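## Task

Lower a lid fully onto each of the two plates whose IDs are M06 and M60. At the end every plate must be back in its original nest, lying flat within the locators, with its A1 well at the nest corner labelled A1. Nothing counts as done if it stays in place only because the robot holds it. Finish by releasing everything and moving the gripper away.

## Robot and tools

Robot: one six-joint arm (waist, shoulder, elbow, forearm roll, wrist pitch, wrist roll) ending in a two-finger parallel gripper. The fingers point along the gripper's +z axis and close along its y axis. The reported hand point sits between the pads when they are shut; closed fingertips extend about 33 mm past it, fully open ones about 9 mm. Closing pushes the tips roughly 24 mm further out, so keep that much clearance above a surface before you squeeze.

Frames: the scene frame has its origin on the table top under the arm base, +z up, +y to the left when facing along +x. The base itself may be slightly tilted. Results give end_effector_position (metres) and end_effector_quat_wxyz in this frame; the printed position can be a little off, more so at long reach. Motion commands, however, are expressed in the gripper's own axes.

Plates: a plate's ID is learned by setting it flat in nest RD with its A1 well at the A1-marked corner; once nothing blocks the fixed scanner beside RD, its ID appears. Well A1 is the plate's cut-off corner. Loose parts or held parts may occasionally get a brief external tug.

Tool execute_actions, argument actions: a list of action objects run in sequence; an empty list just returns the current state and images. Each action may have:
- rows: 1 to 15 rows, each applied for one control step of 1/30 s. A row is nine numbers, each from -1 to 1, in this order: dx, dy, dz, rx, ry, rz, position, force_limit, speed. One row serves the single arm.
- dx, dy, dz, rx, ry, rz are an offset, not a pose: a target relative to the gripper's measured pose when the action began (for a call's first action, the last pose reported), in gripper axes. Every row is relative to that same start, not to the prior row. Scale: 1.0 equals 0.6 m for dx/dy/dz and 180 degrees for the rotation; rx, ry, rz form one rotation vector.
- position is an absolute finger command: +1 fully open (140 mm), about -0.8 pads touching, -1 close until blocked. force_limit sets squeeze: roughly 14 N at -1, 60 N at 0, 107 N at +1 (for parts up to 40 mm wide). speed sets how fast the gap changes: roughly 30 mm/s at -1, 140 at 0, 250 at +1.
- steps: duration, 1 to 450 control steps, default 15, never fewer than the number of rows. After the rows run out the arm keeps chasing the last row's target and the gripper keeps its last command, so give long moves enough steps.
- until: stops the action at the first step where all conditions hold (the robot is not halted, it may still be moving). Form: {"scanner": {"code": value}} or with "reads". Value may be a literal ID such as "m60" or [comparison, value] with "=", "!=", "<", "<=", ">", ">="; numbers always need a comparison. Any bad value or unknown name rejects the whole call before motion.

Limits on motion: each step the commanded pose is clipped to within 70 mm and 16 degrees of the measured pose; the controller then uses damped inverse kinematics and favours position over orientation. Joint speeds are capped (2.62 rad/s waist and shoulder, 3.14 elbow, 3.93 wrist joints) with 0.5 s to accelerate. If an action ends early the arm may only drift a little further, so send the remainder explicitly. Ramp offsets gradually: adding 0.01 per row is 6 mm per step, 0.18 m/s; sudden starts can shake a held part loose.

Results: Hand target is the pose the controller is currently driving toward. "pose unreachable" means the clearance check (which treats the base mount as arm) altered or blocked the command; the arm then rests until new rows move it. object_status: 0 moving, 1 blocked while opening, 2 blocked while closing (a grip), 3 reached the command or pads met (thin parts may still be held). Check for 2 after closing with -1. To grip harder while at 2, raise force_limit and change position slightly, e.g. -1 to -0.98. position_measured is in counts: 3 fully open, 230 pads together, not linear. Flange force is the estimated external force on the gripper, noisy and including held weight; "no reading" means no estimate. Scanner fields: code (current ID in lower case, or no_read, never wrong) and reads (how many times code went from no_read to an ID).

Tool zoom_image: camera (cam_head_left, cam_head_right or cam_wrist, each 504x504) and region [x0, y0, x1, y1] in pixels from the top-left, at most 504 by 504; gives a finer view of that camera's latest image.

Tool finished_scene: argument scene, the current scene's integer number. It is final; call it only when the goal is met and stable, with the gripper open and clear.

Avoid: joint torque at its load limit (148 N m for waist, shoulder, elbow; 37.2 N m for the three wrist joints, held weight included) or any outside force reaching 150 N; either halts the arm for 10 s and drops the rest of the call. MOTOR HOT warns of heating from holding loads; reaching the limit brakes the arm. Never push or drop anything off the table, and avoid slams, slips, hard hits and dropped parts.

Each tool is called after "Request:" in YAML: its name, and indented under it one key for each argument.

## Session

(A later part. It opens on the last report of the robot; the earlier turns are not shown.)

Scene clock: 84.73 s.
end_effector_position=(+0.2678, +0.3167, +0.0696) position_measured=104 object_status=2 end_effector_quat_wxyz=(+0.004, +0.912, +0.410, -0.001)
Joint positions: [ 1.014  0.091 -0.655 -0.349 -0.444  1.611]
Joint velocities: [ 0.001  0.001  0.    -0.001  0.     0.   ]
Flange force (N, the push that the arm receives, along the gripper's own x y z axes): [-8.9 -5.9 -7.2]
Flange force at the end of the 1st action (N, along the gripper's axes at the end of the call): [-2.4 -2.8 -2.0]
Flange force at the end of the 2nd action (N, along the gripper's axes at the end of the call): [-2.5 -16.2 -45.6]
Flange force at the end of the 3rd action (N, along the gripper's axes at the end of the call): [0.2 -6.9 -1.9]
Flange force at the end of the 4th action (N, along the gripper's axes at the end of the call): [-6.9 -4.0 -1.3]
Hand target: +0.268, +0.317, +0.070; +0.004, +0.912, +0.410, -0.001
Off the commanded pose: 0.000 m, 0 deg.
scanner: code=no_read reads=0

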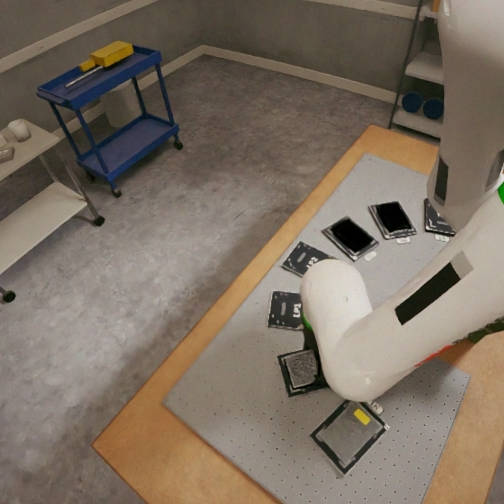

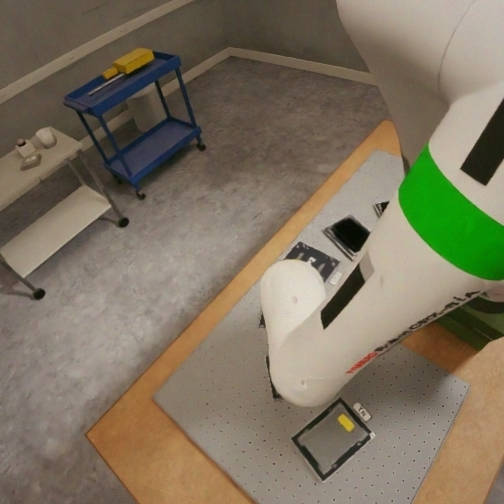

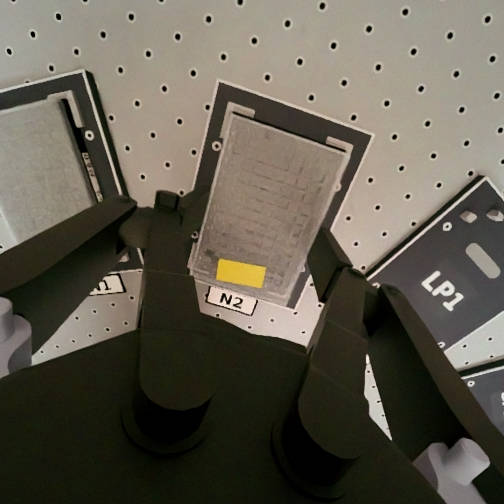

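Request:
execute_actions:
  actions:
    - {"rows":[[0.0032,-0.002,0.001,0.002,0.0016,0,-1,-0.3,0]],"steps":14}
    - {"rows":[[0,0,0.001,0,0,0,-1,-0.3,0],[0,0,0.002,0,0,0,-1,-0.3,0],[0,0,0.003,0,0,0,-1,-0.3,0],[0,0,0.004,0,0,0,-1,-0.3,0],[0,0,0.005,0,0,0,-1,-0.3,0],[0,0,0.006,0,0,0,-1,-0.3,0]],"steps":14}

Scene clock: 88.77 s.
end_effector_position=(+0.2681, +0.3190, +0.0654) position_measured=104 object_status=2 end_effector_quat_wxyz=(-0.000, +0.912, +0.410, -0.000)
Joint positions: [ 1.009  0.105 -0.646 -0.371 -0.435  1.636]
Joint velocities: [0. 0. 0. 0. 0. 0.]
Flange force (N, the push that the arm receives, along the gripper's own x y z axes): [-5.5 -1.1 -4.9]
Flange force at the end of the 1st action (N, along the gripper's axes at the end of the call): [-10.2 -3.9 -5.9]
Hand target: +0.268, +0.319, +0.065; -0.000, +0.912, +0.410, -0.000
Off the commanded pose: 0.000 m, 0 deg.
scanner: code=no_read reads=0

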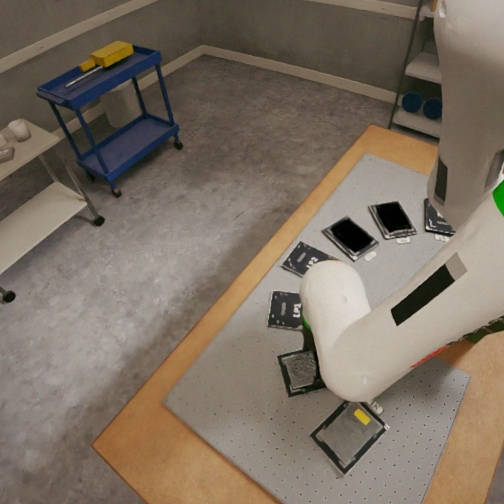

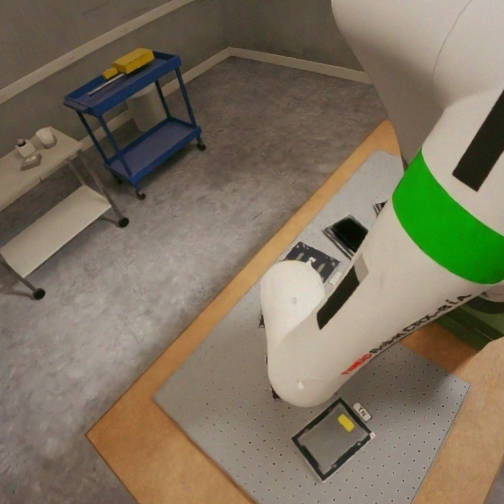

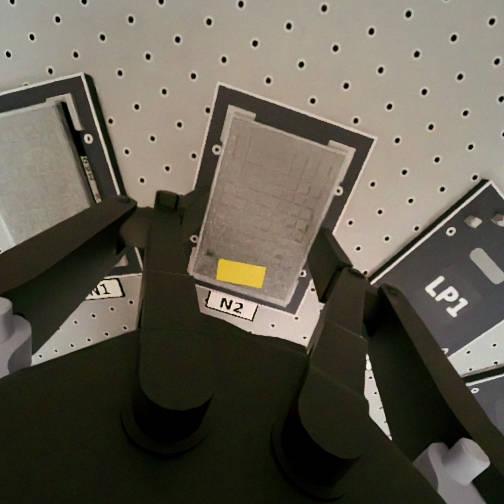

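Request:
execute_actions:
  actions:
    - {"rows":[[0,0,0.003,0,0,0,-1,-0.3,0]],"steps":9}
    - {"rows":[[0,0,0.002,0,0,0,-1,-0.3,0]],"steps":9}
    - {"rows":[[0,0,0,0,0,0,0.5,0,-0.5]],"steps":12}
    - {"rows":[[0,0,-0.2,0,0,0,0.5,0,0]],"steps":26}

Request:
zoom_image:
  camera: "cam_wrist"
  region: [50,60,350,290]

Scene clock: 96.50 s.
end_effector_position=(+0.2677, +0.3188, +0.1819) position_measured=66 object_status=3 end_effector_quat_wxyz=(-0.001, +0.912, +0.411, -0.001)
Joint positions: [ 0.963 -0.219 -0.663 -0.258 -0.739  1.534]
Joint velocities: [ 0.001 -0.001  0.     0.    -0.001 -0.   ]
Flange force (N, the push that the arm receives, along the gripper's own x y z axes): [-5.2 -1.7 -0.1]
Flange force at the end of the 1st action (N, along the gripper's axes at the end of the call): [-8.0 -6.3 -6.4]
Flange force at the end of the 2nd action (N, along the gripper's axes at the end of the call): [-12.2 -7.2 -57.0]
Flange force at the end of the 3rd action (N, along the gripper's axes at the end of the call): [-6.1 -0.9 -5.0]
Hand target: +0.268, +0.319, +0.182; -0.001, +0.912, +0.411, -0.001
Off the commanded pose: 0.001 m, 0 deg.
scanner: code=no_read reads=0

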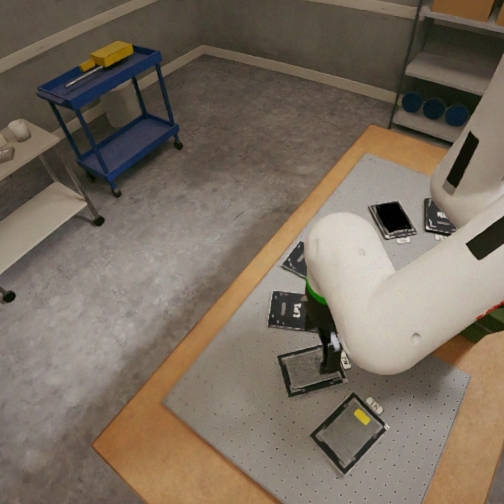

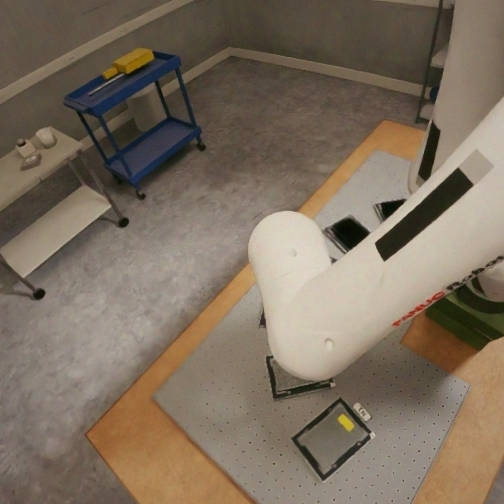

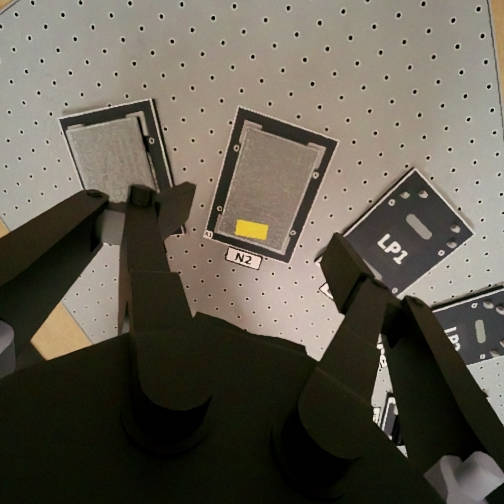

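Region (50, 60, 350, 290) of cam_wrist's 504x504 image, scaled by 1.680, with more detail than that image has; it fills the top 386 rows of this view, and the rest is white.

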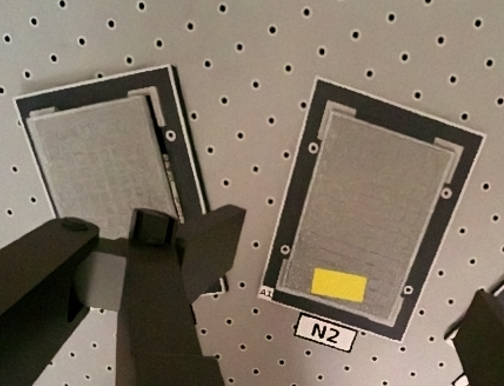

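Request:
finished_scene:
  scene: 2

The scene is finished: the task was done.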